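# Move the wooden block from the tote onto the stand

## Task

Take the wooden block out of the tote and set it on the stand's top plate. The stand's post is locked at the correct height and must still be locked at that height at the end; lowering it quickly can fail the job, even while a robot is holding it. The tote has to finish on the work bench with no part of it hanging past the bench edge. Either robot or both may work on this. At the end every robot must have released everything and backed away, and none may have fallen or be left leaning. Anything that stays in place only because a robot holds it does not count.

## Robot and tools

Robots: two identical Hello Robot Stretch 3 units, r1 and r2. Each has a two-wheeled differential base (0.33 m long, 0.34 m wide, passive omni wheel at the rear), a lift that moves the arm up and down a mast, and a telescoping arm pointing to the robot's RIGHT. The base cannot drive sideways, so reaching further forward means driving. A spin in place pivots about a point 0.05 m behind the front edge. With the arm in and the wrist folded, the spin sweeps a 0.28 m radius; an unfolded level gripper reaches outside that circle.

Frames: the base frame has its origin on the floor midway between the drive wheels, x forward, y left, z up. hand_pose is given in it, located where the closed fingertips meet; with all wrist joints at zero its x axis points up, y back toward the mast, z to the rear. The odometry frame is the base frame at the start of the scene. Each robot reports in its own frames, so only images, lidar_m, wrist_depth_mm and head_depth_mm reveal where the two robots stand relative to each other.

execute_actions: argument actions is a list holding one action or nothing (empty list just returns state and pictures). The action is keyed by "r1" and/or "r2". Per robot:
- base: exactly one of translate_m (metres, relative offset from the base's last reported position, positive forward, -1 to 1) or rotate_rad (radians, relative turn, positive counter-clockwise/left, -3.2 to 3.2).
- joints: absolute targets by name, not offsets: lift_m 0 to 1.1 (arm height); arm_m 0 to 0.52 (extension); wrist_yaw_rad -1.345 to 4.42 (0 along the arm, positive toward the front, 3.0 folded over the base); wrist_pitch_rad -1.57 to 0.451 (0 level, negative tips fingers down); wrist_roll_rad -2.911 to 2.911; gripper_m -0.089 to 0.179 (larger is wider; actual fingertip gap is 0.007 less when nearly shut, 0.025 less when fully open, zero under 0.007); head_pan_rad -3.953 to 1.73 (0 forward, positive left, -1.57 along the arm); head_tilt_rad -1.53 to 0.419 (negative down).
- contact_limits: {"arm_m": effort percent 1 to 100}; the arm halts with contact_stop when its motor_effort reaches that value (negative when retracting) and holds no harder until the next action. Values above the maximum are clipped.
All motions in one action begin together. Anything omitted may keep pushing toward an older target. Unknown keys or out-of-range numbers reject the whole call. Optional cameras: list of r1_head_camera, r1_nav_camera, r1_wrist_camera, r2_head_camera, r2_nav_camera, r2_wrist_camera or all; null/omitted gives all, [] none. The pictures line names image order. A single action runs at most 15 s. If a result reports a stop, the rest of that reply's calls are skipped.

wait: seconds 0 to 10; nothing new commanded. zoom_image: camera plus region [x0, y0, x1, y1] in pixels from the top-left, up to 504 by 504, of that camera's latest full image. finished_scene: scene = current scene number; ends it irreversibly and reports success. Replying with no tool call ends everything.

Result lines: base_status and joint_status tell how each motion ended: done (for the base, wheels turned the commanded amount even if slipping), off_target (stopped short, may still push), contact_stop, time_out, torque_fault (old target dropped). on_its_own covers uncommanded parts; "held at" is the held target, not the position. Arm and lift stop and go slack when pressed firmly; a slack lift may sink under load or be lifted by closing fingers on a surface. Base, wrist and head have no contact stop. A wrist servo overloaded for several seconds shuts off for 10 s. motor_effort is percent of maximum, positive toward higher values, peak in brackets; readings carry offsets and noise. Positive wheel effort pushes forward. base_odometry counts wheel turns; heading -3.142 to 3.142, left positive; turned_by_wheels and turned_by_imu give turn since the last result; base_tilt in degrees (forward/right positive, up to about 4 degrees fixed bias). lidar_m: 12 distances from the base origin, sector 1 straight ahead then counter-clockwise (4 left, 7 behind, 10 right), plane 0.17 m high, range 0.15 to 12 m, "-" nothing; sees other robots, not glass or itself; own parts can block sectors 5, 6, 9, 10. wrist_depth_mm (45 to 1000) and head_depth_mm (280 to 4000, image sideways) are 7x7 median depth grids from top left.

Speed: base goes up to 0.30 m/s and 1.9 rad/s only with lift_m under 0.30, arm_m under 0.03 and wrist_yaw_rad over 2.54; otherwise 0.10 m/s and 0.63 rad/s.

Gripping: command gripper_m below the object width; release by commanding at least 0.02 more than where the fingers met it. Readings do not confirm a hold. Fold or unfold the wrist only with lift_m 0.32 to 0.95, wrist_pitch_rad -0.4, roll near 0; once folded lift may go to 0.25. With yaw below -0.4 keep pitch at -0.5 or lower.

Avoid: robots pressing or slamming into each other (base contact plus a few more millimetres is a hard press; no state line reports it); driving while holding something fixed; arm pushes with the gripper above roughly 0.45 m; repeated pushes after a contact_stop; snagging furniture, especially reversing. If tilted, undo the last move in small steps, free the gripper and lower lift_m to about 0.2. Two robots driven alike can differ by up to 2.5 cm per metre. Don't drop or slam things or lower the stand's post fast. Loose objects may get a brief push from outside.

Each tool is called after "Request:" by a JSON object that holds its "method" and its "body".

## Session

Request:
{"method": "execute_actions", "body": {"actions": [], "cameras": ["r1_nav_camera","r2_nav_camera"]}}

Scene clock: 0.00 s.
r1.base_odometry: x=+0.000 y=+0.000 heading=+0.000 (m, m, rad; r1's odometry frame)
r1.turned_by_wheels: +0.000 (rad since the last result)
r1.turned_by_imu: +0.000 (rad since the last result)
r1.base_tilt: forward=+0.9 right=-0.4 (deg)
r1.lidar_m: 3.91 1.13 1.85 5.22 2.17 1.12 0.92 0.91 1.01 1.58 3.64 2.00
r1.head_depth_mm: 1905 2460 - - - 3981 2553 / 1905 2615 - - - - 2555 / 1882 2767 - - - 3994 2589 / 1862 2725 - - - - 2592 / 1861 2740 - - - 3909 2605 / 1845 2707 3926 3905 3888 3798 2601 / 1858 2682 3731 3686 3679 3649 2612
r1.base_status: not commanded
r1.joint_positions: lift_m=+0.481 arm_m=+0.000 wrist_yaw_rad=+2.898 wrist_pitch_rad=-0.431 wrist_roll_rad=-0.004 gripper_m=+0.037 head_pan_rad=-0.001 head_tilt_rad=+0.013
r1.joint_status: not commanded
r1.motor_effort: left_wheel=-1 right_wheel=+0 lift_m=+18 arm_m=+0 wrist_yaw_rad=-1 wrist_pitch_rad=+5 wrist_roll_rad=+0 gripper_m=+0 head_pan_rad=+1 head_tilt_rad=+2 (%)
r1.hand_pose: x=+0.0325 y=+0.0712 z=+0.4905 quat_wxyz=(+0.234, +0.702, +0.067, +0.669) (m; r1's base frame)
r1.wrist_depth_mm: - - - - - - - / - - - - - - - / - - - - - - - / - - - - - - - / 900 - 990 920 928 921 872 / 781 - - 753 789 743 758 / 652 663 616 641 640 634 640
r2.base_odometry: x=+0.000 y=+0.000 heading=+0.000 (m, m, rad; r2's odometry frame)
r2.turned_by_wheels: +0.000 (rad since the last result)
r2.turned_by_imu: +0.000 (rad since the last result)
r2.base_tilt: forward=+0.7 right=-0.4 (deg)
r2.lidar_m: 1.77 5.52 1.06 0.70 0.64 0.65 0.81 1.69 3.21 4.00 4.06 1.47
r2.head_depth_mm: 2049 3086 - - - 1780 2265 / 2073 3123 - - - 2744 2254 / 2094 3149 - - 2627 3097 2058 / 2126 3241 - - - 2904 2122 / 2129 3213 - - - 3175 2176 / 2135 3338 - - - 3168 2194 / 2146 3310 - - - 3159 2176
r2.base_status: not commanded
r2.joint_positions: lift_m=+0.504 arm_m=+0.001 wrist_yaw_rad=+2.790 wrist_pitch_rad=-0.507 wrist_roll_rad=+0.016 gripper_m=+0.037 head_pan_rad=-0.002 head_tilt_rad=-0.005
r2.joint_status: not commanded
r2.motor_effort: left_wheel=+1 right_wheel=-1 lift_m=+21 arm_m=+0 wrist_yaw_rad=+1 wrist_pitch_rad=+5 wrist_roll_rad=+0 gripper_m=+0 head_pan_rad=-1 head_tilt_rad=+2 (%)
r2.hand_pose: x=+0.0519 y=+0.0534 z=+0.4972 quat_wxyz=(+0.295, +0.710, +0.053, +0.637) (m; r2's base frame)
r2.wrist_depth_mm: 587 673 887 - - - - / - 718 945 - - - - / - 793 995 - - - - / - 854 965 981 960 950 947 / 660 846 848 824 833 821 809 / 692 - - 710 - 715 693 / 651 647 644 633 629 619 627
pictures: r1_nav_camera (sideways: a quarter turn counterclockwise sets it upright), r2_nav_camera (sideways: a quarter turn counterclockwise sets it upright)
Images, in order (width x height): r1_nav_camera 672x504, r2_nav_camera 672x504.

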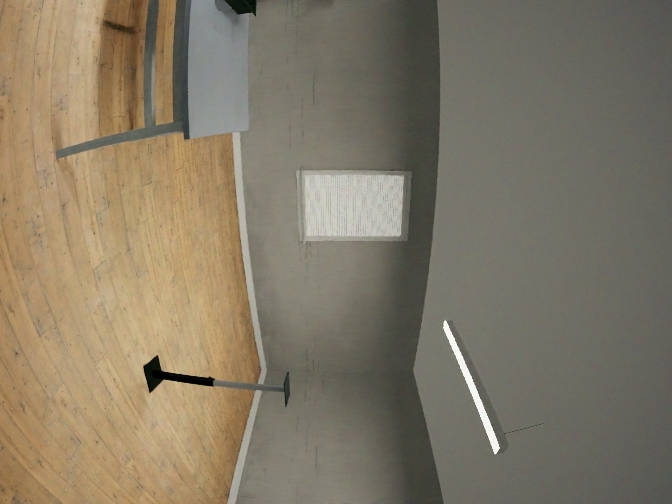

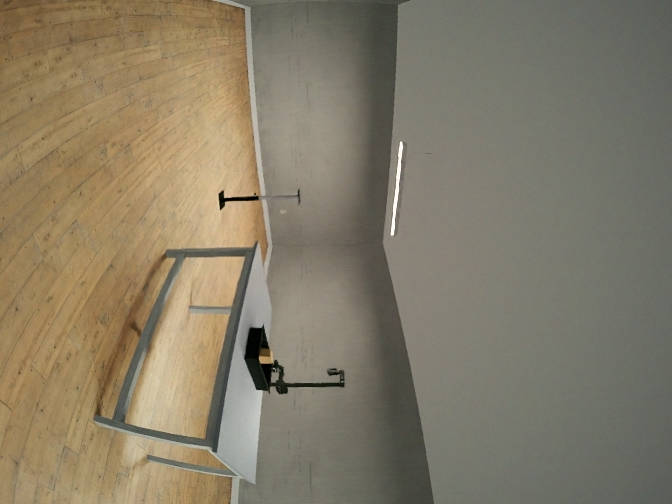

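Request:
{"method": "execute_actions", "body": {"actions": [{"r2":{"base":{"translate_m":1.0},"joints":{"lift_m":0.95,"wrist_pitch_rad":-0.4,"head_pan_rad":-1.57,"head_tilt_rad":-0.7}}}], "cameras": []}}

Request:
{"method": "execute_actions", "body": {"actions": [{"r2":{"base":{"rotate_rad":0.75},"joints":{"wrist_yaw_rad":0}}}], "cameras": []}}

Request:
{"method": "execute_actions", "body": {"actions": [{"r2":{"joints":{"lift_m":1.1,"wrist_pitch_rad":-1.0,"gripper_m":0.12}}}], "cameras": ["r2_nav_camera"]}}

Scene clock: 30.87 s.
r1.base_odometry: x=+0.000 y=+0.000 heading=+0.000 (m, m, rad; r1's odometry frame)
r1.turned_by_wheels: +0.000 (rad since the last result)
r1.turned_by_imu: -0.002 (rad since the last result)
r1.base_tilt: forward=+0.7 right=-0.5 (deg)
r1.lidar_m: 3.90 1.13 1.85 5.19 2.17 1.13 0.92 0.91 1.01 1.58 3.63 2.00
r1.head_depth_mm: 1899 2450 - - - 3967 2553 / 1881 2581 - - - 3974 2542 / 1876 2748 - - - - 2561 / 1874 2744 - - - - 2602 / 1875 2712 3987 - 3969 3903 2592 / 1856 2703 3905 3867 3835 3828 2612 / 1847 2670 3749 3751 3740 3612 2590
r1.base_status: not commanded
r1.joint_positions: lift_m=+0.481 arm_m=+0.000 wrist_yaw_rad=+2.898 wrist_pitch_rad=-0.431 wrist_roll_rad=-0.004 gripper_m=+0.037 head_pan_rad=-0.001 head_tilt_rad=+0.013
r1.joint_status: not commanded
r1.motor_effort: left_wheel=-1(1) right_wheel=+0(0) lift_m=+18(18) arm_m=+1(1) wrist_yaw_rad=+0(0) wrist_pitch_rad=+5(5) wrist_roll_rad=+0(0) gripper_m=-1(1) head_pan_rad=+0(0) head_tilt_rad=+1(1) (%)
r1.hand_pose: x=+0.0325 y=+0.0712 z=+0.4905 quat_wxyz=(+0.234, +0.702, +0.067, +0.669) (m; r1's base frame)
r1.wrist_depth_mm: - - - - - - - / - - - - - - - / - - - - - - - / - - - - - - - / 911 - 930 884 914 912 903 / 747 - - 758 780 724 734 / 658 650 616 648 635 665 647
r2.base_odometry: x=+1.000 y=+0.000 heading=+0.000 (m, m, rad; r2's odometry frame)
r2.turned_by_wheels: +0.000 (rad since the last result)
r2.turned_by_imu: -0.006 (rad since the last result)
r2.base_tilt: forward=+0.7 right=-0.2 (deg)
r2.lidar_m: 1.00 4.75 2.07 1.36 1.25 1.26 1.57 3.23 3.99 3.76 0.79 0.80
r2.head_depth_mm: - 3481 2497 2021 - - 1189 / - 3356 2472 1972 - - 1165 / - 3340 2433 1943 - - - / 3662 3325 2436 1935 - - 1207 / 3515 3225 2419 1917 - - 1193 / 3330 3279 2405 1764 1293 1296 1181 / 3152 3216 992 1741 1585 1290 1178
r2.base_status: done
r2.joint_positions: lift_m=+0.950 arm_m=+0.001 wrist_yaw_rad=+2.790 wrist_pitch_rad=-0.417 wrist_roll_rad=+0.016 gripper_m=+0.037 head_pan_rad=-1.563 head_tilt_rad=-0.691
r2.joint_status: all done
r2.motor_effort: left_wheel=+1(7) right_wheel=-1(4) lift_m=+24(26) arm_m=+0(1) wrist_yaw_rad=+1(1) wrist_pitch_rad=+6(8) wrist_roll_rad=+0(0) gripper_m=+1(0) head_pan_rad=-5(49) head_tilt_rad=-3(31) (%)
r2.hand_pose: x=+0.0561 y=+0.0648 z=+0.9626 quat_wxyz=(+0.266, +0.712, +0.021, +0.650) (m; r2's base frame)
r2.wrist_depth_mm: - - - - - - - / - - - - - - - / - - - - - - - / - - - - - - - / - - - - - - - / - - - - - - - / - - - - - - -
pictures: none
No camera images: the call's "cameras" was empty. Leave "cameras" out to get every camera's image.

Scene clock: 33.27 s.
r1.base_odometry: x=+0.000 y=+0.000 heading=+0.000 (m, m, rad; r1's odometry frame)
r1.turned_by_wheels: +0.000 (rad since the last result)
r1.turned_by_imu: +0.000 (rad since the last result)
r1.base_tilt: forward=+0.8 right=-0.6 (deg)
r1.lidar_m: 3.90 1.13 1.85 5.22 2.17 1.13 0.92 0.91 1.01 1.58 3.62 2.00
r1.head_depth_mm: 1889 2457 - - - 3932 2546 / 1889 2599 - - - 3979 2561 / 1871 2751 - - - - 2578 / 1874 2738 - - - - 2570 / 1865 2736 - - - 3913 2582 / 1853 2697 3934 3887 3848 3798 2609 / 1844 2698 3719 3757 3724 3653 2603
r1.base_status: not commanded
r1.joint_positions: lift_m=+0.481 arm_m=+0.000 wrist_yaw_rad=+2.898 wrist_pitch_rad=-0.431 wrist_roll_rad=-0.004 gripper_m=+0.037 head_pan_rad=-0.001 head_tilt_rad=+0.013
r1.joint_status: not commanded
r1.motor_effort: left_wheel=-1(1) right_wheel=+1(0) lift_m=+18(18) arm_m=+0(1) wrist_yaw_rad=+0(0) wrist_pitch_rad=+5(5) wrist_roll_rad=+0(0) gripper_m=+0(0) head_pan_rad=+1(1) head_tilt_rad=+2(1) (%)
r1.hand_pose: x=+0.0325 y=+0.0712 z=+0.4905 quat_wxyz=(+0.234, +0.702, +0.067, +0.669) (m; r1's base frame)
r1.wrist_depth_mm: - - - - - - - / - - - - - - - / - - - - - - - / - - - - - - - / 896 - 949 886 893 895 910 / 744 - - 775 769 773 742 / 642 654 639 655 639 661 647
r2.base_odometry: x=+1.000 y=+0.000 heading=+0.750 (m, m, rad; r2's odometry frame)
r2.turned_by_wheels: +0.750 (rad since the last result)
r2.turned_by_imu: +0.753 (rad since the last result)
r2.base_tilt: forward=+0.7 right=-0.3 (deg)
r2.lidar_m: 3.67 1.64 1.27 1.25 1.33 1.95 3.94 4.22 0.80 0.79 0.84 1.23
r2.head_depth_mm: 2950 3104 1035 909 - - - / 2972 1394 1023 944 - - - / 3012 1393 1015 887 - - - / 3051 1390 1009 1822 1615 1342 1186 / 3062 1268 1003 1815 1600 1366 1183 / 3078 1284 998 1859 1585 1357 1184 / 3093 1165 994 1826 1574 1349 1178
r2.base_status: done
r2.joint_positions: lift_m=+0.950 arm_m=+0.001 wrist_yaw_rad=+0.003 wrist_pitch_rad=-0.417 wrist_roll_rad=+0.016 gripper_m=+0.037 head_pan_rad=-1.563 head_tilt_rad=-0.691
r2.joint_status: all done
r2.motor_effort: left_wheel=-1(7) right_wheel=+2(6) lift_m=+24(24) arm_m=+0(0) wrist_yaw_rad=-2(3) wrist_pitch_rad=+6(6) wrist_roll_rad=+0(0) gripper_m=+0(0) head_pan_rad=-4(3) head_tilt_rad=-3(3) (%)
r2.hand_pose: x=-0.0207 y=-0.3703 z=+0.9626 quat_wxyz=(+0.687, +0.147, -0.697, -0.147) (m; r2's base frame)
r2.wrist_depth_mm: - - - - - - - / 990 792 840 922 913 - - / 718 705 703 687 678 673 - / - - - 685 658 642 - / - - - - - - - / - - - - - - - / - - - - 991 - -
pictures: none
No camera images: the call's "cameras" was empty. Leave "cameras" out to get every camera's image.

Scene clock: 35.47 s.
r1.base_odometry: x=+0.000 y=+0.000 heading=+0.000 (m, m, rad; r1's odometry frame)
r1.turned_by_wheels: +0.000 (rad since the last result)
r1.turned_by_imu: +0.000 (rad since the last result)
r1.base_tilt: forward=+0.8 right=-0.5 (deg)
r1.lidar_m: 3.90 1.13 1.85 5.19 2.18 1.13 0.92 0.91 1.01 1.58 3.64 2.00
r1.head_depth_mm: 1897 2445 - - - 3959 2558 / 1881 2588 - - - 3996 2552 / 1881 2762 - - - - 2570 / 1868 2711 - - - - 2586 / 1867 2726 - - 3998 3852 2584 / 1866 2708 3929 3885 3875 3808 2587 / 1862 2671 3712 3758 3689 3590 2618
r1.base_status: not commanded
r1.joint_positions: lift_m=+0.481 arm_m=+0.000 wrist_yaw_rad=+2.898 wrist_pitch_rad=-0.431 wrist_roll_rad=-0.004 gripper_m=+0.037 head_pan_rad=-0.001 head_tilt_rad=+0.013
r1.joint_status: not commanded
r1.motor_effort: left_wheel=+0(0) right_wheel=+0(0) lift_m=+18(18) arm_m=+0(0) wrist_yaw_rad=+0(0) wrist_pitch_rad=+5(5) wrist_roll_rad=+0(0) gripper_m=-1(0) head_pan_rad=+0(1) head_tilt_rad=+2(1) (%)
r1.hand_pose: x=+0.0325 y=+0.0712 z=+0.4905 quat_wxyz=(+0.234, +0.702, +0.067, +0.669) (m; r1's base frame)
r1.wrist_depth_mm: - - - - - - - / - - - - - - - / - - - - - - - / - - - - - - - / 927 - 951 926 909 896 896 / 770 - - 771 791 737 732 / 636 657 647 658 632 639 645
r2.base_odometry: x=+1.000 y=+0.000 heading=+0.750 (m, m, rad; r2's odometry frame)
r2.turned_by_wheels: +0.000 (rad since the last result)
r2.turned_by_imu: +0.000 (rad since the last result)
r2.base_tilt: forward=+0.6 right=-0.4 (deg)
r2.lidar_m: 3.66 1.63 1.27 1.25 1.33 1.95 3.94 4.22 0.81 0.79 0.84 1.23
r2.head_depth_mm: - - - - - 1324 1201 / - - - - - 1307 1193 / 3082 3197 - - - 1314 1190 / 3077 1381 1010 1834 1511 1330 1190 / 3090 1270 1004 1801 1335 1356 1195 / 3166 1286 996 1855 1567 1350 1184 / 3054 1171 993 1852 1588 1354 1170
r2.base_status: not commanded
r2.joint_positions: lift_m=+1.100 arm_m=+0.001 wrist_yaw_rad=+0.003 wrist_pitch_rad=-1.005 wrist_roll_rad=+0.016 gripper_m=+0.120 head_pan_rad=-1.563 head_tilt_rad=-0.691
r2.joint_status: all done
r2.motor_effort: left_wheel=-2(1) right_wheel=+2(2) lift_m=+24(25) arm_m=+0(0) wrist_yaw_rad=-2(2) wrist_pitch_rad=+2(6) wrist_roll_rad=+0(0) gripper_m=-1(99) head_pan_rad=-4(4) head_tilt_rad=-3(3) (%)
r2.hand_pose: x=-0.0212 y=-0.2628 z=+1.0092 quat_wxyz=(+0.615, +0.339, -0.624, -0.343) (m; r2's base frame)
r2.wrist_depth_mm: - - - - - - - / - - - - - - - / - - - - - - - / - - - - - - - / - - - - - - - / - - - - - - - / - - - - - - -
pictures: r2_nav_camera (sideways: a quarter turn counterclockwise sets it upright)
Images, in order (width x height): r2_nav_camera 672x504.

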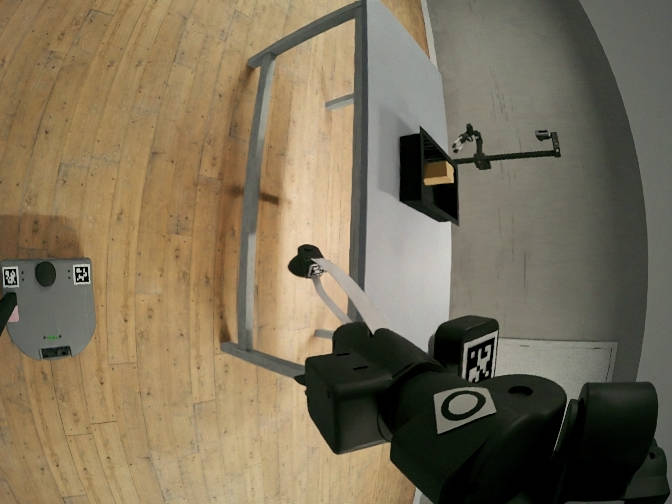

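Request:
{"method": "execute_actions", "body": {"actions": [{"r2":{"base":{"rotate_rad":-1.0}}}], "cameras": []}}

Request:
{"method": "execute_actions", "body": {"actions": [{"r2":{"base":{"translate_m":0.58}}}], "cameras": []}}

Request:
{"method": "execute_actions", "body": {"actions": [{"r2":{"base":{"rotate_rad":1.0},"joints":{"arm_m":0.3}}}], "cameras": ["r2_wrist_camera"]}}

Scene clock: 47.53 s.
r1.base_odometry: x=+0.000 y=+0.000 heading=+0.000 (m, m, rad; r1's odometry frame)
r1.turned_by_wheels: +0.000 (rad since the last result)
r1.turned_by_imu: -0.001 (rad since the last result)
r1.base_tilt: forward=+0.7 right=-0.6 (deg)
r1.lidar_m: 3.91 1.13 1.85 5.22 2.17 1.13 0.92 0.91 1.00 1.58 3.62 2.00
r1.head_depth_mm: 1891 2444 - - - 3959 2526 / 1886 2598 - - - - 2530 / 1883 2754 - - - 3992 2574 / 1874 2724 - - - - 2589 / 1863 2717 - - - 3935 2586 / 1859 2721 3889 3893 3840 3795 2592 / 1844 2696 3763 3735 3716 3630 2607
r1.base_status: not commanded
r1.joint_positions: lift_m=+0.481 arm_m=+0.000 wrist_yaw_rad=+2.898 wrist_pitch_rad=-0.431 wrist_roll_rad=-0.004 gripper_m=+0.037 head_pan_rad=-0.001 head_tilt_rad=+0.013
r1.joint_status: not commanded
r1.motor_effort: left_wheel=-1(0) right_wheel=+0(0) lift_m=+18(18) arm_m=+0(1) wrist_yaw_rad=-1(0) wrist_pitch_rad=+5(5) wrist_roll_rad=+0(0) gripper_m=-1(2) head_pan_rad=+0(1) head_tilt_rad=+2(1) (%)
r1.hand_pose: x=+0.0325 y=+0.0712 z=+0.4905 quat_wxyz=(+0.234, +0.702, +0.067, +0.669) (m; r1's base frame)
r1.wrist_depth_mm: - - - - - - - / - - - - - - - / - - - - - - - / - - - - - - - / 950 - 953 919 916 909 913 / 751 - - 782 770 766 753 / 633 649 623 642 647 637 638
r2.base_odometry: x=+1.000 y=+0.000 heading=-0.250 (m, m, rad; r2's odometry frame)
r2.turned_by_wheels: -1.000 (rad since the last result)
r2.turned_by_imu: -1.006 (rad since the last result)
r2.base_tilt: forward=+0.5 right=-0.2 (deg)
r2.lidar_m: 0.86 1.32 3.19 1.57 1.26 1.25 1.36 2.08 3.94 4.30 0.80 0.79
r2.head_depth_mm: - - - - - 1316 1198 / - - - - - 1304 1196 / - 3558 - - - 1313 1188 / - 3389 2421 1997 1529 1357 1192 / - 3284 2422 1940 1526 1362 1185 / 3809 3274 2430 1913 1577 1355 1178 / 3521 3280 2395 1900 1587 1322 1170
r2.base_status: done
r2.joint_positions: lift_m=+1.100 arm_m=+0.001 wrist_yaw_rad=+0.003 wrist_pitch_rad=-1.005 wrist_roll_rad=+0.016 gripper_m=+0.120 head_pan_rad=-1.563 head_tilt_rad=-0.691
r2.joint_status: not commanded
r2.motor_effort: left_wheel=+3(8) right_wheel=-3(6) lift_m=+24(24) arm_m=+0(0) wrist_yaw_rad=-2(2) wrist_pitch_rad=+2(2) wrist_roll_rad=+1(0) gripper_m=+0(0) head_pan_rad=-5(4) head_tilt_rad=-3(3) (%)
r2.hand_pose: x=-0.0212 y=-0.2628 z=+1.0092 quat_wxyz=(+0.615, +0.339, -0.624, -0.343) (m; r2's base frame)
r2.wrist_depth_mm: 621 - - - - - - / - - - - - - - / - - - - - - - / - - - - - - - / - - - - - - - / - - - - - - - / - - - - - - -
pictures: none
No camera images: the call's "cameras" was empty. Leave "cameras" out to get every camera's image.

Scene clock: 54.40 s.
r1.base_odometry: x=+0.000 y=+0.000 heading=+0.000 (m, m, rad; r1's odometry frame)
r1.turned_by_wheels: +0.000 (rad since the last result)
r1.turned_by_imu: -0.001 (rad since the last result)
r1.base_tilt: forward=+0.8 right=-0.6 (deg)
r1.lidar_m: 3.91 1.13 1.85 5.24 2.17 1.13 0.92 0.91 1.01 1.57 3.63 2.00
r1.head_depth_mm: 1898 2470 - - - 3992 2548 / 1888 2592 - - - - 2554 / 1881 2777 - - - - 2570 / 1870 2727 - - - - 2587 / 1873 2719 - - - 3915 2589 / 1868 2713 3922 3897 3837 3777 2601 / 1859 2681 3706 3749 3724 3626 2591
r1.base_status: not commanded
r1.joint_positions: lift_m=+0.481 arm_m=+0.000 wrist_yaw_rad=+2.898 wrist_pitch_rad=-0.431 wrist_roll_rad=-0.004 gripper_m=+0.037 head_pan_rad=-0.001 head_tilt_rad=+0.013
r1.joint_status: not commanded
r1.motor_effort: left_wheel=-1(1) right_wheel=+0(0) lift_m=+18(18) arm_m=+0(1) wrist_yaw_rad=-1(0) wrist_pitch_rad=+5(5) wrist_roll_rad=+0(0) gripper_m=-1(1) head_pan_rad=+1(1) head_tilt_rad=+2(1) (%)
r1.hand_pose: x=+0.0325 y=+0.0712 z=+0.4905 quat_wxyz=(+0.234, +0.702, +0.067, +0.669) (m; r1's base frame)
r1.wrist_depth_mm: - - - - - - - / - - - - - - - / - - - - - - - / - - - - - - - / 925 - 933 922 923 913 921 / 733 - - 753 787 753 775 / 645 640 625 643 630 645 639
r2.base_odometry: x=+1.562 y=-0.143 heading=-0.250 (m, m, rad; r2's odometry frame)
r2.turned_by_wheels: +0.000 (rad since the last result)
r2.turned_by_imu: -0.003 (rad since the last result)
r2.base_tilt: forward=+0.6 right=-0.3 (deg)
r2.lidar_m: 0.36 0.56 4.40 2.15 1.72 1.70 1.85 2.83 4.29 0.42 0.34 0.34
r2.head_depth_mm: - - - - - 1317 1203 / - - - - - 1301 1193 / - 3515 - - - 1314 1199 / - 3354 2446 820 1499 1356 1173 / 3714 3272 1003 795 641 1323 1130 / 3386 3262 994 790 655 594 1181 / 3150 3206 993 788 650 556 1159
r2.base_status: done
r2.joint_positions: lift_m=+1.100 arm_m=+0.001 wrist_yaw_rad=+0.003 wrist_pitch_rad=-1.005 wrist_roll_rad=+0.016 gripper_m=+0.120 head_pan_rad=-1.563 head_tilt_rad=-0.691
r2.joint_status: not commanded
r2.motor_effort: left_wheel=+3(7) right_wheel=-3(4) lift_m=+24(24) arm_m=+0(0) wrist_yaw_rad=-2(2) wrist_pitch_rad=+2(2) wrist_roll_rad=+1(0) gripper_m=+1(0) head_pan_rad=-4(4) head_tilt_rad=-3(3) (%)
r2.hand_pose: x=-0.0212 y=-0.2628 z=+1.0092 quat_wxyz=(+0.615, +0.339, -0.624, -0.343) (m; r2's base frame)
r2.wrist_depth_mm: 535 532 535 532 - - - / 502 499 497 502 - - - / 471 470 472 - - - - / 450 443 447 - - - - / 420 422 - - - - - / 403 - - - - - - / 382 - - - - - -
pictures: none
No camera images: the call's "cameras" was empty. Leave "cameras" out to get every camera's image.

Scene clock: 57.83 s.
r1.base_odometry: x=+0.000 y=+0.000 heading=+0.000 (m, m, rad; r1's odometry frame)
r1.turned_by_wheels: +0.000 (rad since the last result)
r1.turned_by_imu: -0.001 (rad since the last result)
r1.base_tilt: forward=+0.8 right=-0.5 (deg)
r1.lidar_m: 3.91 1.13 1.86 5.21 2.18 1.13 0.92 0.91 1.01 1.58 3.63 2.00
r1.head_depth_mm: 1908 2455 - - - 3981 2528 / 1896 2593 - - - - 2575 / 1875 2747 - - - - 2553 / 1879 2743 - - - - 2573 / 1866 2725 3977 - - 3946 2592 / 1864 2723 3890 3853 3826 3768 2605 / 1854 2699 3759 3721 3721 3678 2639
r1.base_status: not commanded
r1.joint_positions: lift_m=+0.481 arm_m=+0.000 wrist_yaw_rad=+2.898 wrist_pitch_rad=-0.431 wrist_roll_rad=-0.004 gripper_m=+0.037 head_pan_rad=-0.001 head_tilt_rad=+0.013
r1.joint_status: not commanded
r1.motor_effort: left_wheel=-1(1) right_wheel=+0(0) lift_m=+18(18) arm_m=+1(0) wrist_yaw_rad=-1(1) wrist_pitch_rad=+5(5) wrist_roll_rad=+0(0) gripper_m=-1(1) head_pan_rad=+0(0) head_tilt_rad=+2(2) (%)
r1.hand_pose: x=+0.0325 y=+0.0712 z=+0.4905 quat_wxyz=(+0.234, +0.702, +0.067, +0.669) (m; r1's base frame)
r1.wrist_depth_mm: - - - - - - - / - - - - - - - / - - - - - - - / - - - - - - - / 901 - 935 904 920 905 897 / 783 - - 768 798 748 762 / 654 640 638 653 632 645 659
r2.base_odometry: x=+1.562 y=-0.143 heading=+0.750 (m, m, rad; r2's odometry frame)
r2.turned_by_wheels: +1.000 (rad since the last result)
r2.turned_by_imu: +1.005 (rad since the last result)
r2.base_tilt: forward=+0.8 right=+0.1 (deg)
r2.lidar_m: 4.43 2.24 1.74 1.70 1.81 2.65 4.31 0.44 0.34 0.34 0.36 0.52
r2.head_depth_mm: 2627 2873 1031 810 667 568 1175 / 2624 2843 963 762 663 565 1175 / - - 936 794 650 564 1188 / 2669 2890 914 769 660 563 1195 / 2710 3003 906 764 655 573 1186 / 2557 2931 993 727 654 580 1182 / 2674 2971 989 785 649 579 1181
r2.base_status: done
r2.joint_positions: lift_m=+1.100 arm_m=+0.300 wrist_yaw_rad=+0.001 wrist_pitch_rad=-1.006 wrist_roll_rad=+0.016 gripper_m=+0.120 head_pan_rad=-1.563 head_tilt_rad=-0.692
r2.joint_status: all done
r2.motor_effort: left_wheel=-1(8) right_wheel=+1(6) lift_m=+24(24) arm_m=+3(4) wrist_yaw_rad=-1(2) wrist_pitch_rad=+2(2) wrist_roll_rad=+0(0) gripper_m=-1(0) head_pan_rad=-3(3) head_tilt_rad=-3(3) (%)
r2.hand_pose: x=-0.0215 y=-0.5615 z=+1.0092 quat_wxyz=(+0.615, +0.339, -0.624, -0.343) (m; r2's base frame)
r2.wrist_depth_mm: 535 535 470 462 436 525 520 / 493 498 450 492 478 489 484 / 467 472 369 449 451 461 457 / 448 439 392 430 426 434 431 / 423 417 413 411 401 415 413 / 403 - 395 392 382 - 393 / 383 299 294 341 317 373 369
pictures: r2_wrist_camera
Images, in order (width x height): r2_wrist_camera 644x364.

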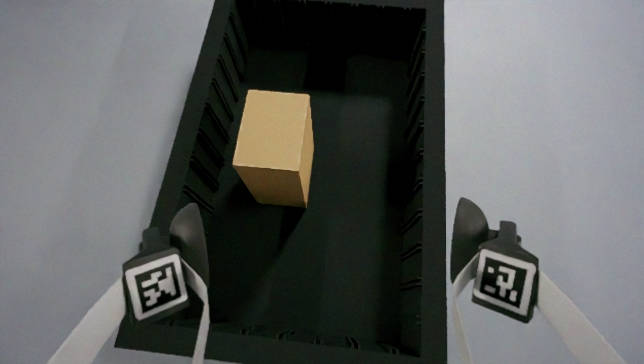

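Request:
{"method": "execute_actions", "body": {"actions": [{"r2":{"base":{"translate_m":0.04},"joints":{"arm_m":0.46,"lift_m":1.0}}}], "cameras": ["r2_wrist_camera"]}}

Scene clock: 71.67 s.
r1.base_odometry: x=+0.000 y=+0.000 heading=+0.000 (m, m, rad; r1's odometry frame)
r1.turned_by_wheels: +0.000 (rad since the last result)
r1.turned_by_imu: -0.001 (rad since the last result)
r1.base_tilt: forward=+0.9 right=-0.5 (deg)
r1.lidar_m: 3.92 1.13 1.86 5.21 2.18 1.13 0.92 0.91 1.01 1.58 3.63 2.00
r1.head_depth_mm: 1895 2465 - - - 3951 2528 / 1898 2594 - - - 3953 2555 / 1881 2751 - - - - 2556 / 1871 2729 - - - - 2585 / 1866 2705 - - - 3893 2559 / 1861 2694 3857 3894 3813 3798 2605 / 1858 2665 3733 3668 3696 3673 2609
r1.base_status: not commanded
r1.joint_positions: lift_m=+0.481 arm_m=+0.000 wrist_yaw_rad=+2.898 wrist_pitch_rad=-0.431 wrist_roll_rad=-0.004 gripper_m=+0.037 head_pan_rad=-0.001 head_tilt_rad=+0.013
r1.joint_status: not commanded
r1.motor_effort: left_wheel=-1(1) right_wheel=+0(0) lift_m=+18(18) arm_m=+0(1) wrist_yaw_rad=+0(1) wrist_pitch_rad=+5(5) wrist_roll_rad=+0(0) gripper_m=+0(1) head_pan_rad=+0(1) head_tilt_rad=+1(2) (%)
r1.hand_pose: x=+0.0325 y=+0.0712 z=+0.4905 quat_wxyz=(+0.234, +0.702, +0.067, +0.669) (m; r1's base frame)
r1.wrist_depth_mm: - - - - - - - / - - - - - - - / - - - - - - - / - - - - - - - / 901 - 936 895 877 915 900 / 747 - - 761 769 763 759 / 652 634 617 635 633 651 654
r2.base_odometry: x=+1.591 y=-0.116 heading=+0.750 (m, m, rad; r2's odometry frame)
r2.turned_by_wheels: +0.000 (rad since the last result)
r2.turned_by_imu: -0.001 (rad since the last result)
r2.base_tilt: forward=+0.5 right=-0.2 (deg)
r2.lidar_m: 4.37 2.23 1.73 1.70 1.81 2.65 4.35 0.44 0.34 0.34 0.36 0.52
r2.head_depth_mm: - 2938 1030 810 667 569 1179 / - 2887 933 739 649 566 1194 / - - 941 777 656 562 1191 / 2677 2903 918 769 661 573 1192 / 2710 2973 1003 702 657 572 1189 / 2623 2963 1002 790 653 583 1178 / 2707 3035 990 784 651 581 1175
r2.base_status: done
r2.joint_positions: lift_m=+1.000 arm_m=+0.460 wrist_yaw_rad=+0.001 wrist_pitch_rad=-1.006 wrist_roll_rad=+0.016 gripper_m=+0.120 head_pan_rad=-1.563 head_tilt_rad=-0.692
r2.joint_status: all done
r2.motor_effort: left_wheel=-2(3) right_wheel=+2(7) lift_m=+17(23) arm_m=+3(4) wrist_yaw_rad=-1(0) wrist_pitch_rad=+2(2) wrist_roll_rad=+0(0) gripper_m=+0(0) head_pan_rad=-3(5) head_tilt_rad=-3(3) (%)
r2.hand_pose: x=-0.0215 y=-0.7214 z=+0.9095 quat_wxyz=(+0.615, +0.339, -0.624, -0.344) (m; r2's base frame)
r2.wrist_depth_mm: 399 400 389 281 393 393 387 / 375 374 297 314 299 277 362 / 353 352 288 346 342 298 341 / 333 332 305 329 325 291 322 / 316 317 306 310 309 244 302 / 303 - 289 178 292 - 289 / 286 212 245 169 281 265 277
pictures: r2_wrist_camera
Images, in order (width x height): r2_wrist_camera 644x364.

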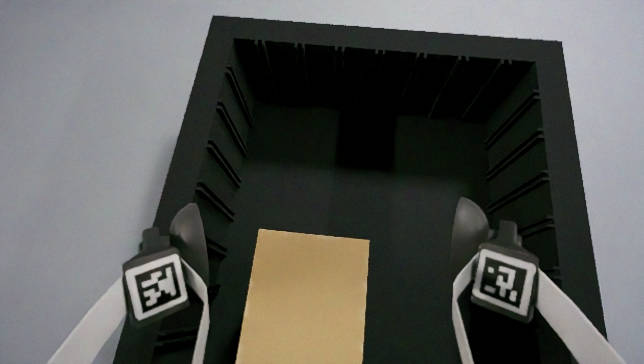

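Request:
{"method": "execute_actions", "body": {"actions": [{"r2":{"joints":{"lift_m":0.93}}}], "cameras": []}}

Request:
{"method": "execute_actions", "body": {"actions": [{"r2":{"joints":{"gripper_m":0.0}}}], "cameras": []}}

Request:
{"method": "execute_actions", "body": {"actions": [{"r2":{"joints":{"lift_m":1.1}}}], "cameras": ["r2_wrist_camera"]}}

Scene clock: 78.73 s.
r1.base_odometry: x=+0.000 y=+0.000 heading=+0.000 (m, m, rad; r1's odometry frame)
r1.turned_by_wheels: +0.000 (rad since the last result)
r1.turned_by_imu: -0.001 (rad since the last result)
r1.base_tilt: forward=+0.8 right=-0.5 (deg)
r1.lidar_m: 3.89 1.13 1.85 5.23 2.17 1.13 0.92 0.91 1.01 1.58 3.63 2.00
r1.head_depth_mm: 1896 2461 - - - 3964 2538 / 1896 2571 - - - - 2564 / 1875 2776 - - - 3988 2580 / 1881 2735 - - - - 2584 / 1872 2711 - - 3998 3889 2582 / 1857 2703 3872 3853 3837 3777 2595 / 1854 2658 3789 3775 3678 3657 2624
r1.base_status: not commanded
r1.joint_positions: lift_m=+0.481 arm_m=+0.000 wrist_yaw_rad=+2.898 wrist_pitch_rad=-0.431 wrist_roll_rad=-0.004 gripper_m=+0.037 head_pan_rad=-0.001 head_tilt_rad=+0.013
r1.joint_status: not commanded
r1.motor_effort: left_wheel=-1(1) right_wheel=+0(0) lift_m=+18(18) arm_m=+0(0) wrist_yaw_rad=+0(0) wrist_pitch_rad=+5(5) wrist_roll_rad=+0(1) gripper_m=+0(1) head_pan_rad=+1(1) head_tilt_rad=+2(1) (%)
r1.hand_pose: x=+0.0325 y=+0.0712 z=+0.4905 quat_wxyz=(+0.234, +0.702, +0.067, +0.669) (m; r1's base frame)
r1.wrist_depth_mm: - - - - - - - / - - - - - - - / - - - - - - - / - - - - - - - / 907 - 942 918 907 905 910 / 750 - - 743 799 755 763 / 643 660 638 648 632 653 646
r2.base_odometry: x=+1.591 y=-0.116 heading=+0.750 (m, m, rad; r2's odometry frame)
r2.turned_by_wheels: +0.000 (rad since the last result)
r2.turned_by_imu: +0.000 (rad since the last result)
r2.base_tilt: forward=+0.7 right=-0.3 (deg)
r2.lidar_m: 4.39 2.23 1.73 1.69 1.81 2.64 4.33 0.44 0.35 0.34 0.36 0.53
r2.head_depth_mm: 2593 - - 795 665 567 1179 / 2535 - 932 741 651 566 1203 / 2607 - 918 776 658 562 1186 / 2646 2938 899 772 657 575 1194 / 2667 2988 1002 702 655 572 1183 / 2631 2863 994 786 655 582 1175 / 2712 3086 990 786 650 580 1173
r2.base_status: not commanded
r2.joint_positions: lift_m=+0.930 arm_m=+0.460 wrist_yaw_rad=+0.001 wrist_pitch_rad=-1.006 wrist_roll_rad=+0.016 gripper_m=+0.120 head_pan_rad=-1.563 head_tilt_rad=-0.692
r2.joint_status: all done
r2.motor_effort: left_wheel=+0(2) right_wheel=-1(1) lift_m=+17(17) arm_m=+3(3) wrist_yaw_rad=+0(0) wrist_pitch_rad=+2(3) wrist_roll_rad=+0(0) gripper_m=-1(2) head_pan_rad=-4(5) head_tilt_rad=-3(3) (%)
r2.hand_pose: x=-0.0215 y=-0.7215 z=+0.8396 quat_wxyz=(+0.615, +0.339, -0.624, -0.343) (m; r2's base frame)
r2.wrist_depth_mm: 310 300 245 256 245 235 199 / 289 185 274 283 277 272 196 / 275 174 261 266 265 262 192 / 259 166 247 252 251 248 188 / 238 159 115 115 233 237 185 / 146 - 109 109 221 - 180 / 140 186 104 104 210 213 163
pictures: none
No camera images: the call's "cameras" was empty. Leave "cameras" out to get every camera's image.

Scene clock: 80.43 s.
r1.base_odometry: x=+0.000 y=+0.000 heading=+0.000 (m, m, rad; r1's odometry frame)
r1.turned_by_wheels: +0.000 (rad since the last result)
r1.turned_by_imu: +0.000 (rad since the last result)
r1.base_tilt: forward=+0.8 right=-0.6 (deg)
r1.lidar_m: 3.91 1.12 1.85 5.23 2.17 1.13 0.92 0.91 1.01 1.58 3.62 2.00
r1.head_depth_mm: 1895 2459 - - - - 2528 / 1890 2598 - - - 3975 2535 / 1882 2740 - - - - 2580 / 1862 2751 - - - - 2584 / 1866 2696 - - 3984 3885 2578 / 1856 2700 3886 3814 3825 3766 2571 / 1856 2690 3746 3734 3698 3670 2613
r1.base_status: not commanded
r1.joint_positions: lift_m=+0.481 arm_m=+0.000 wrist_yaw_rad=+2.898 wrist_pitch_rad=-0.431 wrist_roll_rad=-0.004 gripper_m=+0.037 head_pan_rad=-0.001 head_tilt_rad=+0.013
r1.joint_status: not commanded
r1.motor_effort: left_wheel=-1(1) right_wheel=+1(0) lift_m=+18(18) arm_m=+0(0) wrist_yaw_rad=+0(1) wrist_pitch_rad=+5(5) wrist_roll_rad=+1(0) gripper_m=-1(1) head_pan_rad=+0(1) head_tilt_rad=+1(1) (%)
r1.hand_pose: x=+0.0325 y=+0.0712 z=+0.4905 quat_wxyz=(+0.234, +0.702, +0.067, +0.669) (m; r1's base frame)
r1.wrist_depth_mm: - - - - - - - / - - - - - - - / - - - - - - - / - - - - - - - / 873 - 977 900 888 919 934 / 774 - - 752 791 757 748 / 643 650 637 653 648 645 624
r2.base_odometry: x=+1.591 y=-0.116 heading=+0.750 (m, m, rad; r2's odometry frame)
r2.turned_by_wheels: +0.000 (rad since the last result)
r2.turned_by_imu: +0.000 (rad since the last result)
r2.base_tilt: forward=+0.6 right=-0.2 (deg)
r2.lidar_m: 4.38 2.24 1.73 1.70 1.81 2.65 4.34 0.44 0.34 0.34 0.36 0.53
r2.head_depth_mm: 2584 - - 798 668 566 1173 / 2570 - 930 739 651 563 1190 / 2602 - 919 779 657 564 1195 / 2710 2891 908 768 659 573 1189 / 2686 2949 997 702 657 572 1184 / 2638 2971 995 790 653 581 1182 / 2721 3020 996 788 651 579 1180
r2.base_status: not commanded
r2.joint_positions: lift_m=+0.930 arm_m=+0.460 wrist_yaw_rad=+0.001 wrist_pitch_rad=-1.006 wrist_roll_rad=+0.016 gripper_m=+0.002 head_pan_rad=-1.563 head_tilt_rad=-0.692
r2.joint_status: all done
r2.motor_effort: left_wheel=+0(0) right_wheel=-1(1) lift_m=+17(16) arm_m=+3(3) wrist_yaw_rad=+0(0) wrist_pitch_rad=+2(2) wrist_roll_rad=+1(0) gripper_m=-39(100) head_pan_rad=-5(4) head_tilt_rad=-3(3) (%)
r2.hand_pose: x=-0.0215 y=-0.7215 z=+0.8396 quat_wxyz=(+0.615, +0.339, -0.624, -0.343) (m; r2's base frame)
r2.wrist_depth_mm: 311 303 245 255 245 235 200 / 291 185 272 283 278 271 194 / 273 174 261 267 264 261 192 / 259 165 250 252 250 249 188 / 240 168 171 112 115 235 185 / 146 155 106 107 110 - 182 / 138 192 103 102 105 213 169
pictures: none
No camera images: the call's "cameras" was empty. Leave "cameras" out to get every camera's image.

Scene clock: 82.80 s.
r1.base_odometry: x=+0.000 y=+0.000 heading=+0.000 (m, m, rad; r1's odometry frame)
r1.turned_by_wheels: +0.000 (rad since the last result)
r1.turned_by_imu: +0.000 (rad since the last result)
r1.base_tilt: forward=+0.8 right=-0.5 (deg)
r1.lidar_m: 3.91 1.12 1.85 5.23 2.17 1.13 0.92 0.91 1.01 1.57 3.62 2.00
r1.head_depth_mm: 1893 2462 - - - 3960 2526 / 1903 2585 - - - 3971 2543 / 1886 2770 - - - - 2559 / 1871 2708 - - - - 2594 / 1863 2722 - - - 3982 2573 / 1864 2685 3888 3883 3838 3796 2590 / 1839 2695 3762 3698 3700 3662 2612
r1.base_status: not commanded
r1.joint_positions: lift_m=+0.481 arm_m=+0.000 wrist_yaw_rad=+2.898 wrist_pitch_rad=-0.431 wrist_roll_rad=-0.004 gripper_m=+0.037 head_pan_rad=-0.001 head_tilt_rad=+0.013
r1.joint_status: not commanded
r1.motor_effort: left_wheel=-1(1) right_wheel=+0(0) lift_m=+18(18) arm_m=+1(0) wrist_yaw_rad=+0(0) wrist_pitch_rad=+5(5) wrist_roll_rad=+0(0) gripper_m=-1(1) head_pan_rad=+2(1) head_tilt_rad=+1(1) (%)
r1.hand_pose: x=+0.0325 y=+0.0712 z=+0.4905 quat_wxyz=(+0.234, +0.702, +0.067, +0.669) (m; r1's base frame)
r1.wrist_depth_mm: - - - - - - - / - - - - - - - / - - - - - - - / - - - - - - - / 934 - 896 905 892 894 894 / 754 - - 759 806 757 757 / 645 653 639 646 629 640 638
r2.base_odometry: x=+1.591 y=-0.116 heading=+0.750 (m, m, rad; r2's odometry frame)
r2.turned_by_wheels: +0.000 (rad since the last result)
r2.turned_by_imu: +0.000 (rad since the last result)
r2.base_tilt: forward=+0.6 right=-0.2 (deg)
r2.lidar_m: 4.37 2.23 1.73 1.70 1.81 2.65 4.34 0.45 0.34 0.34 0.36 0.53
r2.head_depth_mm: 2566 2921 1026 808 667 568 1176 / 2607 2904 936 739 649 564 1197 / - 1748 927 800 658 564 1184 / 2689 2849 925 790 658 574 1195 / 2723 2965 964 703 658 572 1183 / 2638 2876 994 789 655 582 1177 / 2749 3018 991 785 651 581 1182
r2.base_status: not commanded
r2.joint_positions: lift_m=+1.100 arm_m=+0.460 wrist_yaw_rad=-0.001 wrist_pitch_rad=-1.013 wrist_roll_rad=+0.013 gripper_m=+0.012 head_pan_rad=-1.563 head_tilt_rad=-0.692
r2.joint_status: all done
r2.on_its_own: gripper_m is held at +0.011, not at your +0.000, by its stall guard, which is still easing
r2.motor_effort: left_wheel=-1(6) right_wheel=+1(8) lift_m=+25(28) arm_m=+3(2) wrist_yaw_rad=+1(1) wrist_pitch_rad=+5(5) wrist_roll_rad=+1(2) gripper_m=-29(38) head_pan_rad=-4(4) head_tilt_rad=-3(3) (%)
r2.hand_pose: x=-0.0218 y=-0.7198 z=+1.0082 quat_wxyz=(+0.614, +0.341, -0.622, -0.346) (m; r2's base frame)
r2.wrist_depth_mm: 527 525 - - - - - / 496 492 494 484 487 486 484 / 468 467 430 411 387 456 456 / 443 440 390 436 430 421 430 / 419 419 117 120 128 406 409 / 395 399 111 115 122 392 387 / 379 375 296 110 117 310 371
pictures: r2_wrist_camera
Images, in order (width x height): r2_wrist_camera 644x364.

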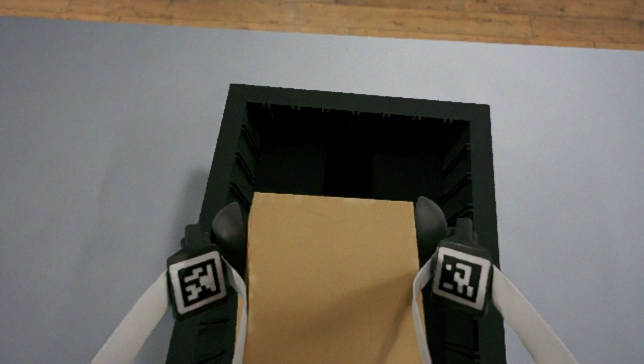

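Request:
{"method": "execute_actions", "body": {"actions": [{"r2":{"base":{"translate_m":0.6},"joints":{"arm_m":0.0,"head_pan_rad":-0.8,"head_tilt_rad":-0.3}}}], "cameras": ["r2_nav_camera"]}}

Scene clock: 99.77 s.
r1.base_odometry: x=+0.000 y=+0.000 heading=+0.000 (m, m, rad; r1's odometry frame)
r1.turned_by_wheels: +0.000 (rad since the last result)
r1.turned_by_imu: -0.002 (rad since the last result)
r1.base_tilt: forward=+0.8 right=-0.5 (deg)
r1.lidar_m: 3.89 1.13 1.86 5.25 2.17 1.13 0.92 0.92 1.00 1.58 3.63 2.00
r1.head_depth_mm: 1892 2436 - - - 3973 2532 / 1894 2610 - - - 3973 2541 / 1894 2740 - - - - 2563 / 1866 2749 - - - - 2571 / 1865 2722 - - 3991 3913 2607 / 1862 2704 3886 3869 3893 3798 2599 / 1848 2683 3785 3687 3678 3629 2611
r1.base_status: not commanded
r1.joint_positions: lift_m=+0.481 arm_m=+0.000 wrist_yaw_rad=+2.898 wrist_pitch_rad=-0.431 wrist_roll_rad=-0.004 gripper_m=+0.037 head_pan_rad=-0.001 head_tilt_rad=+0.013
r1.joint_status: not commanded
r1.motor_effort: left_wheel=-1(1) right_wheel=+0(0) lift_m=+18(18) arm_m=+0(1) wrist_yaw_rad=-1(0) wrist_pitch_rad=+5(5) wrist_roll_rad=+0(0) gripper_m=-1(1) head_pan_rad=+0(1) head_tilt_rad=+2(2) (%)
r1.hand_pose: x=+0.0325 y=+0.0712 z=+0.4905 quat_wxyz=(+0.234, +0.702, +0.067, +0.669) (m; r1's base frame)
r1.wrist_depth_mm: - - - - - - - / - - - - - - - / - - - - - - - / - - - - - - - / 917 - 953 904 875 918 941 / 765 - - 770 750 767 738 / 637 655 642 636 637 629 641
r2.base_odometry: x=+2.030 y=+0.293 heading=+0.750 (m, m, rad; r2's odometry frame)
r2.turned_by_wheels: +0.000 (rad since the last result)
r2.turned_by_imu: -0.005 (rad since the last result)
r2.base_tilt: forward=+0.5 right=-0.3 (deg)
r2.lidar_m: 3.78 2.17 1.69 1.65 1.76 2.56 1.17 0.51 0.39 0.39 0.40 1.77
r2.head_depth_mm: 3135 3272 3341 3449 2633 1944 1533 / 3435 3505 3713 3634 2603 1916 1529 / 3735 3811 - - 2549 1903 1531 / - - - 3866 2529 1891 1510 / - - - 3816 2537 1883 1507 / 3700 3874 - 3795 2515 1892 1493 / 3415 3694 3793 3461 2381 1889 1490
r2.base_status: done
r2.joint_positions: lift_m=+1.100 arm_m=+0.001 wrist_yaw_rad=-0.001 wrist_pitch_rad=-1.014 wrist_roll_rad=+0.013 gripper_m=+0.022 head_pan_rad=-0.807 head_tilt_rad=-0.310
r2.joint_status: all done
r2.on_its_own: gripper_m is held at +0.021, not at your +0.000, by its stall guard, which is not easing now
r2.motor_effort: left_wheel=-1(1) right_wheel=+0(7) lift_m=+25(25) arm_m=-3(3) wrist_yaw_rad=+1(2) wrist_pitch_rad=+5(4) wrist_roll_rad=+1(1) gripper_m=-25(26) head_pan_rad=+4(54) head_tilt_rad=+4(26) (%)
r2.hand_pose: x=-0.0217 y=-0.2610 z=+1.0081 quat_wxyz=(+0.614, +0.341, -0.622, -0.346) (m; r2's base frame)
r2.wrist_depth_mm: - - 539 525 527 515 515 / - - 502 487 489 486 484 / - - 466 466 458 462 460 / - - 444 438 438 429 431 / - - 117 121 128 - 996 / - - 111 115 121 - - / - - - 110 117 - -
pictures: r2_nav_camera (sideways: a quarter turn counterclockwise sets it upright)
Images, in order (width x height): r2_nav_camera 672x504.

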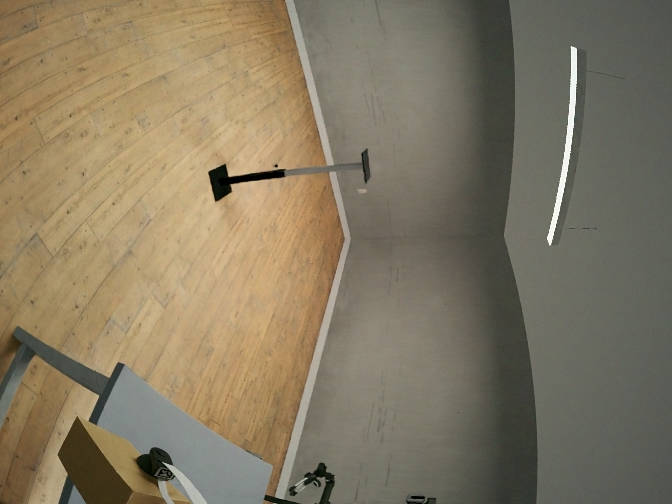

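Request:
{"method": "execute_actions", "body": {"actions": [{"r2":{"base":{"rotate_rad":-0.34},"joints":{"head_pan_rad":-1.57,"head_tilt_rad":-0.5}}}], "cameras": []}}

Request:
{"method": "execute_actions", "body": {"actions": [{"r2":{"base":{"translate_m":1.0}}}], "cameras": []}}

Request:
{"method": "execute_actions", "body": {"actions": [{"r2":{"base":{"translate_m":0.6}}}], "cameras": ["r2_nav_camera"]}}

Scene clock: 110.27 s.
r1.base_odometry: x=+0.000 y=+0.000 heading=+0.000 (m, m, rad; r1's odometry frame)
r1.turned_by_wheels: +0.000 (rad since the last result)
r1.turned_by_imu: -0.001 (rad since the last result)
r1.base_tilt: forward=+0.8 right=-0.6 (deg)
r1.lidar_m: 3.90 1.12 1.85 5.22 2.17 1.13 0.92 0.92 1.01 1.58 3.63 2.00
r1.head_depth_mm: 1894 2465 - - - 3938 2532 / 1885 2611 - - - 3956 2541 / 1882 2746 - - - - 2567 / 1870 2739 - - - - 2566 / 1868 2714 - - 3993 3957 2597 / 1857 2718 3857 3917 3842 3786 2633 / 1856 2693 3675 3753 3721 3621 2608
r1.base_status: not commanded
r1.joint_positions: lift_m=+0.481 arm_m=+0.000 wrist_yaw_rad=+2.898 wrist_pitch_rad=-0.431 wrist_roll_rad=-0.004 gripper_m=+0.037 head_pan_rad=-0.001 head_tilt_rad=+0.013
r1.joint_status: not commanded
r1.motor_effort: left_wheel=-1(1) right_wheel=+1(0) lift_m=+18(18) arm_m=+0(0) wrist_yaw_rad=-1(0) wrist_pitch_rad=+5(5) wrist_roll_rad=+0(0) gripper_m=-1(0) head_pan_rad=+1(1) head_tilt_rad=+2(1) (%)
r1.hand_pose: x=+0.0325 y=+0.0712 z=+0.4905 quat_wxyz=(+0.234, +0.702, +0.067, +0.669) (m; r1's base frame)
r1.wrist_depth_mm: - - - - - - - / - - - - - - - / - - - - - - - / - - - - - - - / 890 - 958 915 937 929 873 / 753 - - 761 795 766 762 / 640 649 634 656 627 642 630
r2.base_odometry: x=+2.030 y=+0.293 heading=+0.410 (m, m, rad; r2's odometry frame)
r2.turned_by_wheels: -0.340 (rad since the last result)
r2.turned_by_imu: -0.342 (rad since the last result)
r2.base_tilt: forward=+0.6 right=-0.1 (deg)
r2.lidar_m: 1.77 3.30 1.91 1.65 1.65 1.92 3.36 0.77 0.45 0.39 0.39 3.59
r2.head_depth_mm: - - - - - - - / - - - - - - - / 2742 2993 3255 - - - - / 2724 2908 3202 1096 799 - - / 2649 2864 3055 1064 806 669 531 / 2613 2777 3034 1054 803 649 543 / 2482 2725 3016 1047 798 645 541
r2.base_status: done
r2.joint_positions: lift_m=+1.100 arm_m=+0.001 wrist_yaw_rad=-0.001 wrist_pitch_rad=-1.014 wrist_roll_rad=+0.013 gripper_m=+0.022 head_pan_rad=-1.563 head_tilt_rad=-0.494
r2.joint_status: all done
r2.on_its_own: gripper_m is held at +0.021, not at your +0.000, by its stall guard, which is not easing now
r2.motor_effort: left_wheel=+2(6) right_wheel=-2(6) lift_m=+25(25) arm_m=-3(3) wrist_yaw_rad=+1(1) wrist_pitch_rad=+5(5) wrist_roll_rad=+1(2) gripper_m=-24(25) head_pan_rad=-3(52) head_tilt_rad=-2(18) (%)
r2.hand_pose: x=-0.0217 y=-0.2610 z=+1.0081 quat_wxyz=(+0.614, +0.341, -0.622, -0.346) (m; r2's base frame)
r2.wrist_depth_mm: - 532 525 524 521 518 512 / - 499 496 489 487 488 481 / - 468 465 461 460 463 - / - 444 439 442 - - - / - 431 117 120 128 - - / - - 111 115 122 - - / - - - 110 118 - -
pictures: none
No camera images: the call's "cameras" was empty. Leave "cameras" out to get every camera's image.

Scene clock: 121.60 s.
r1.base_odometry: x=+0.000 y=+0.000 heading=+0.000 (m, m, rad; r1's odometry frame)
r1.turned_by_wheels: +0.000 (rad since the last result)
r1.turned_by_imu: -0.002 (rad since the last result)
r1.base_tilt: forward=+0.8 right=-0.7 (deg)
r1.lidar_m: 2.07 1.13 1.86 5.21 2.17 1.13 0.92 0.91 1.01 1.58 3.63 2.00
r1.head_depth_mm: 1894 2467 - - - 3971 2547 / 1895 2610 - - - 3982 2550 / 1881 2782 - - - 3998 2558 / 1881 2716 - - - - 2581 / 1867 2721 - - - 3738 2452 / 1861 2694 3928 3910 3863 3748 2600 / 1865 2709 3754 3728 3674 3674 2608
r1.base_status: not commanded
r1.joint_positions: lift_m=+0.481 arm_m=+0.000 wrist_yaw_rad=+2.898 wrist_pitch_rad=-0.431 wrist_roll_rad=-0.004 gripper_m=+0.037 head_pan_rad=-0.001 head_tilt_rad=+0.013
r1.joint_status: not commanded
r1.motor_effort: left_wheel=-1(1) right_wheel=+0(0) lift_m=+18(18) arm_m=+0(0) wrist_yaw_rad=+0(0) wrist_pitch_rad=+5(5) wrist_roll_rad=+0(0) gripper_m=-1(1) head_pan_rad=+1(1) head_tilt_rad=+1(2) (%)
r1.hand_pose: x=+0.0325 y=+0.0712 z=+0.4905 quat_wxyz=(+0.234, +0.702, +0.067, +0.669) (m; r1's base frame)
r1.wrist_depth_mm: - - - - - - - / - - - - - - - / - - - - - - - / - - - - - - - / 916 - 927 937 899 945 903 / 760 - - 769 822 754 734 / 662 661 624 654 641 647 641
r2.base_odometry: x=+2.947 y=+0.692 heading=+0.410 (m, m, rad; r2's odometry frame)
r2.turned_by_wheels: +0.000 (rad since the last result)
r2.turned_by_imu: -0.006 (rad since the last result)
r2.base_tilt: forward=+0.7 right=-0.2 (deg)
r2.lidar_m: 2.83 2.83 2.21 1.91 1.91 2.21 3.81 0.82 1.12 2.05 2.85 0.81
r2.head_depth_mm: - - - - - - - / - - - - - - - / 2516 2745 3020 - - - - / 2482 2719 2948 2633 1915 - - / 2409 2652 2861 2536 1955 1609 1256 / 2373 2598 2799 2522 1921 1549 1309 / 2330 2497 2761 2499 1912 1538 1299
r2.base_status: done
r2.joint_positions: lift_m=+1.100 arm_m=+0.001 wrist_yaw_rad=-0.001 wrist_pitch_rad=-1.014 wrist_roll_rad=+0.013 gripper_m=+0.022 head_pan_rad=-1.563 head_tilt_rad=-0.494
r2.joint_status: not commanded
r2.on_its_own: gripper_m is held at +0.021, not at your +0.000, by its stall guard, which is not easing now
r2.motor_effort: left_wheel=+3(7) right_wheel=-3(4) lift_m=+25(25) arm_m=-3(2) wrist_yaw_rad=+1(1) wrist_pitch_rad=+5(5) wrist_roll_rad=+1(2) gripper_m=-24(26) head_pan_rad=-4(5) head_tilt_rad=-2(2) (%)
r2.hand_pose: x=-0.0217 y=-0.2610 z=+1.0081 quat_wxyz=(+0.614, +0.341, -0.622, -0.346) (m; r2's base frame)
r2.wrist_depth_mm: - - - - - - - / - - - - - - - / - - - - - - - / - - - - - - - / - - 117 121 128 - - / - - 111 115 122 - - / - - - 110 117 - -
pictures: none
No camera images: the call's "cameras" was empty. Leave "cameras" out to get every camera's image.

Scene clock: 129.00 s.
r1.base_odometry: x=+0.000 y=+0.000 heading=+0.000 (m, m, rad; r1's odometry frame)
r1.turned_by_wheels: +0.000 (rad since the last result)
r1.turned_by_imu: -0.001 (rad since the last result)
r1.base_tilt: forward=+0.8 right=-0.6 (deg)
r1.lidar_m: 3.88 1.12 1.85 5.21 2.17 1.13 0.92 0.92 1.01 1.58 3.63 2.00
r1.head_depth_mm: 1913 2470 - - - 3971 2551 / 1882 2609 - - - 3690 2217 / 1878 2749 - - - - 2553 / 1883 2732 - - - - 2578 / 1864 2711 - - - 3915 2576 / 1852 2690 3929 3875 3856 3822 2600 / 1851 2693 3732 3710 3685 3620 2596
r1.base_status: not commanded
r1.joint_positions: lift_m=+0.481 arm_m=+0.000 wrist_yaw_rad=+2.898 wrist_pitch_rad=-0.431 wrist_roll_rad=-0.004 gripper_m=+0.037 head_pan_rad=-0.001 head_tilt_rad=+0.013
r1.joint_status: not commanded
r1.motor_effort: left_wheel=-1(0) right_wheel=+0(0) lift_m=+18(18) arm_m=+0(0) wrist_yaw_rad=+0(0) wrist_pitch_rad=+5(5) wrist_roll_rad=+0(0) gripper_m=-1(1) head_pan_rad=+1(0) head_tilt_rad=+1(1) (%)
r1.hand_pose: x=+0.0325 y=+0.0712 z=+0.4905 quat_wxyz=(+0.234, +0.702, +0.067, +0.669) (m; r1's base frame)
r1.wrist_depth_mm: - - - - - - - / - - - - - - - / - - - - - - - / - - - - - - - / 902 - 926 911 909 879 880 / 756 - - 749 800 748 732 / 633 663 642 641 628 646 643
r2.base_odometry: x=+3.498 y=+0.931 heading=+0.410 (m, m, rad; r2's odometry frame)
r2.turned_by_wheels: +0.000 (rad since the last result)
r2.turned_by_imu: -0.004 (rad since the last result)
r2.base_tilt: forward=+0.5 right=-0.2 (deg)
r2.lidar_m: 2.26 2.26 2.39 2.05 2.06 2.38 1.38 1.38 2.20 2.69 0.34 2.63
r2.head_depth_mm: - - - - - - - / - - - - - - - / 2374 2581 2895 - - - - / 2363 2535 2782 2617 1933 - - / 2284 2520 2728 2527 1963 1619 1253 / 2242 2425 2693 2514 1929 464 1277 / 2208 2390 2604 2493 1916 423 381
r2.base_status: done
r2.joint_positions: lift_m=+1.100 arm_m=+0.001 wrist_yaw_rad=-0.001 wrist_pitch_rad=-1.014 wrist_roll_rad=+0.013 gripper_m=+0.022 head_pan_rad=-1.563 head_tilt_rad=-0.494
r2.joint_status: not commanded
r2.on_its_own: gripper_m is held at +0.021, not at your +0.000, by its stall guard, which is not easing now
r2.motor_effort: left_wheel=+3(8) right_wheel=-3(4) lift_m=+25(25) arm_m=-3(3) wrist_yaw_rad=+1(0) wrist_pitch_rad=+5(5) wrist_roll_rad=+2(1) gripper_m=-25(24) head_pan_rad=-5(3) head_tilt_rad=-2(2) (%)
r2.hand_pose: x=-0.0217 y=-0.2610 z=+1.0081 quat_wxyz=(+0.614, +0.341, -0.622, -0.346) (m; r2's base frame)
r2.wrist_depth_mm: - - - - - - - / 270 268 - - - - - / 256 255 - - - - - / 239 240 - - - - - / 228 229 117 120 128 - - / - - 111 115 122 - - / - - - 110 117 - -
pictures: r2_nav_camera (sideways: a quarter turn counterclockwise sets it upright)
Images, in order (width x height): r2_nav_camera 672x504.

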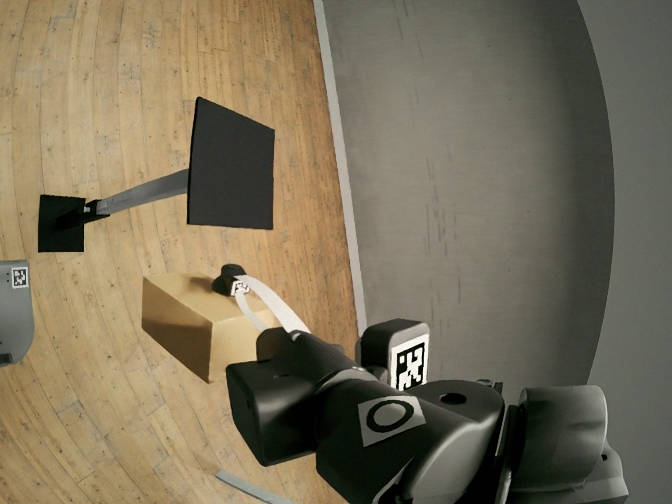

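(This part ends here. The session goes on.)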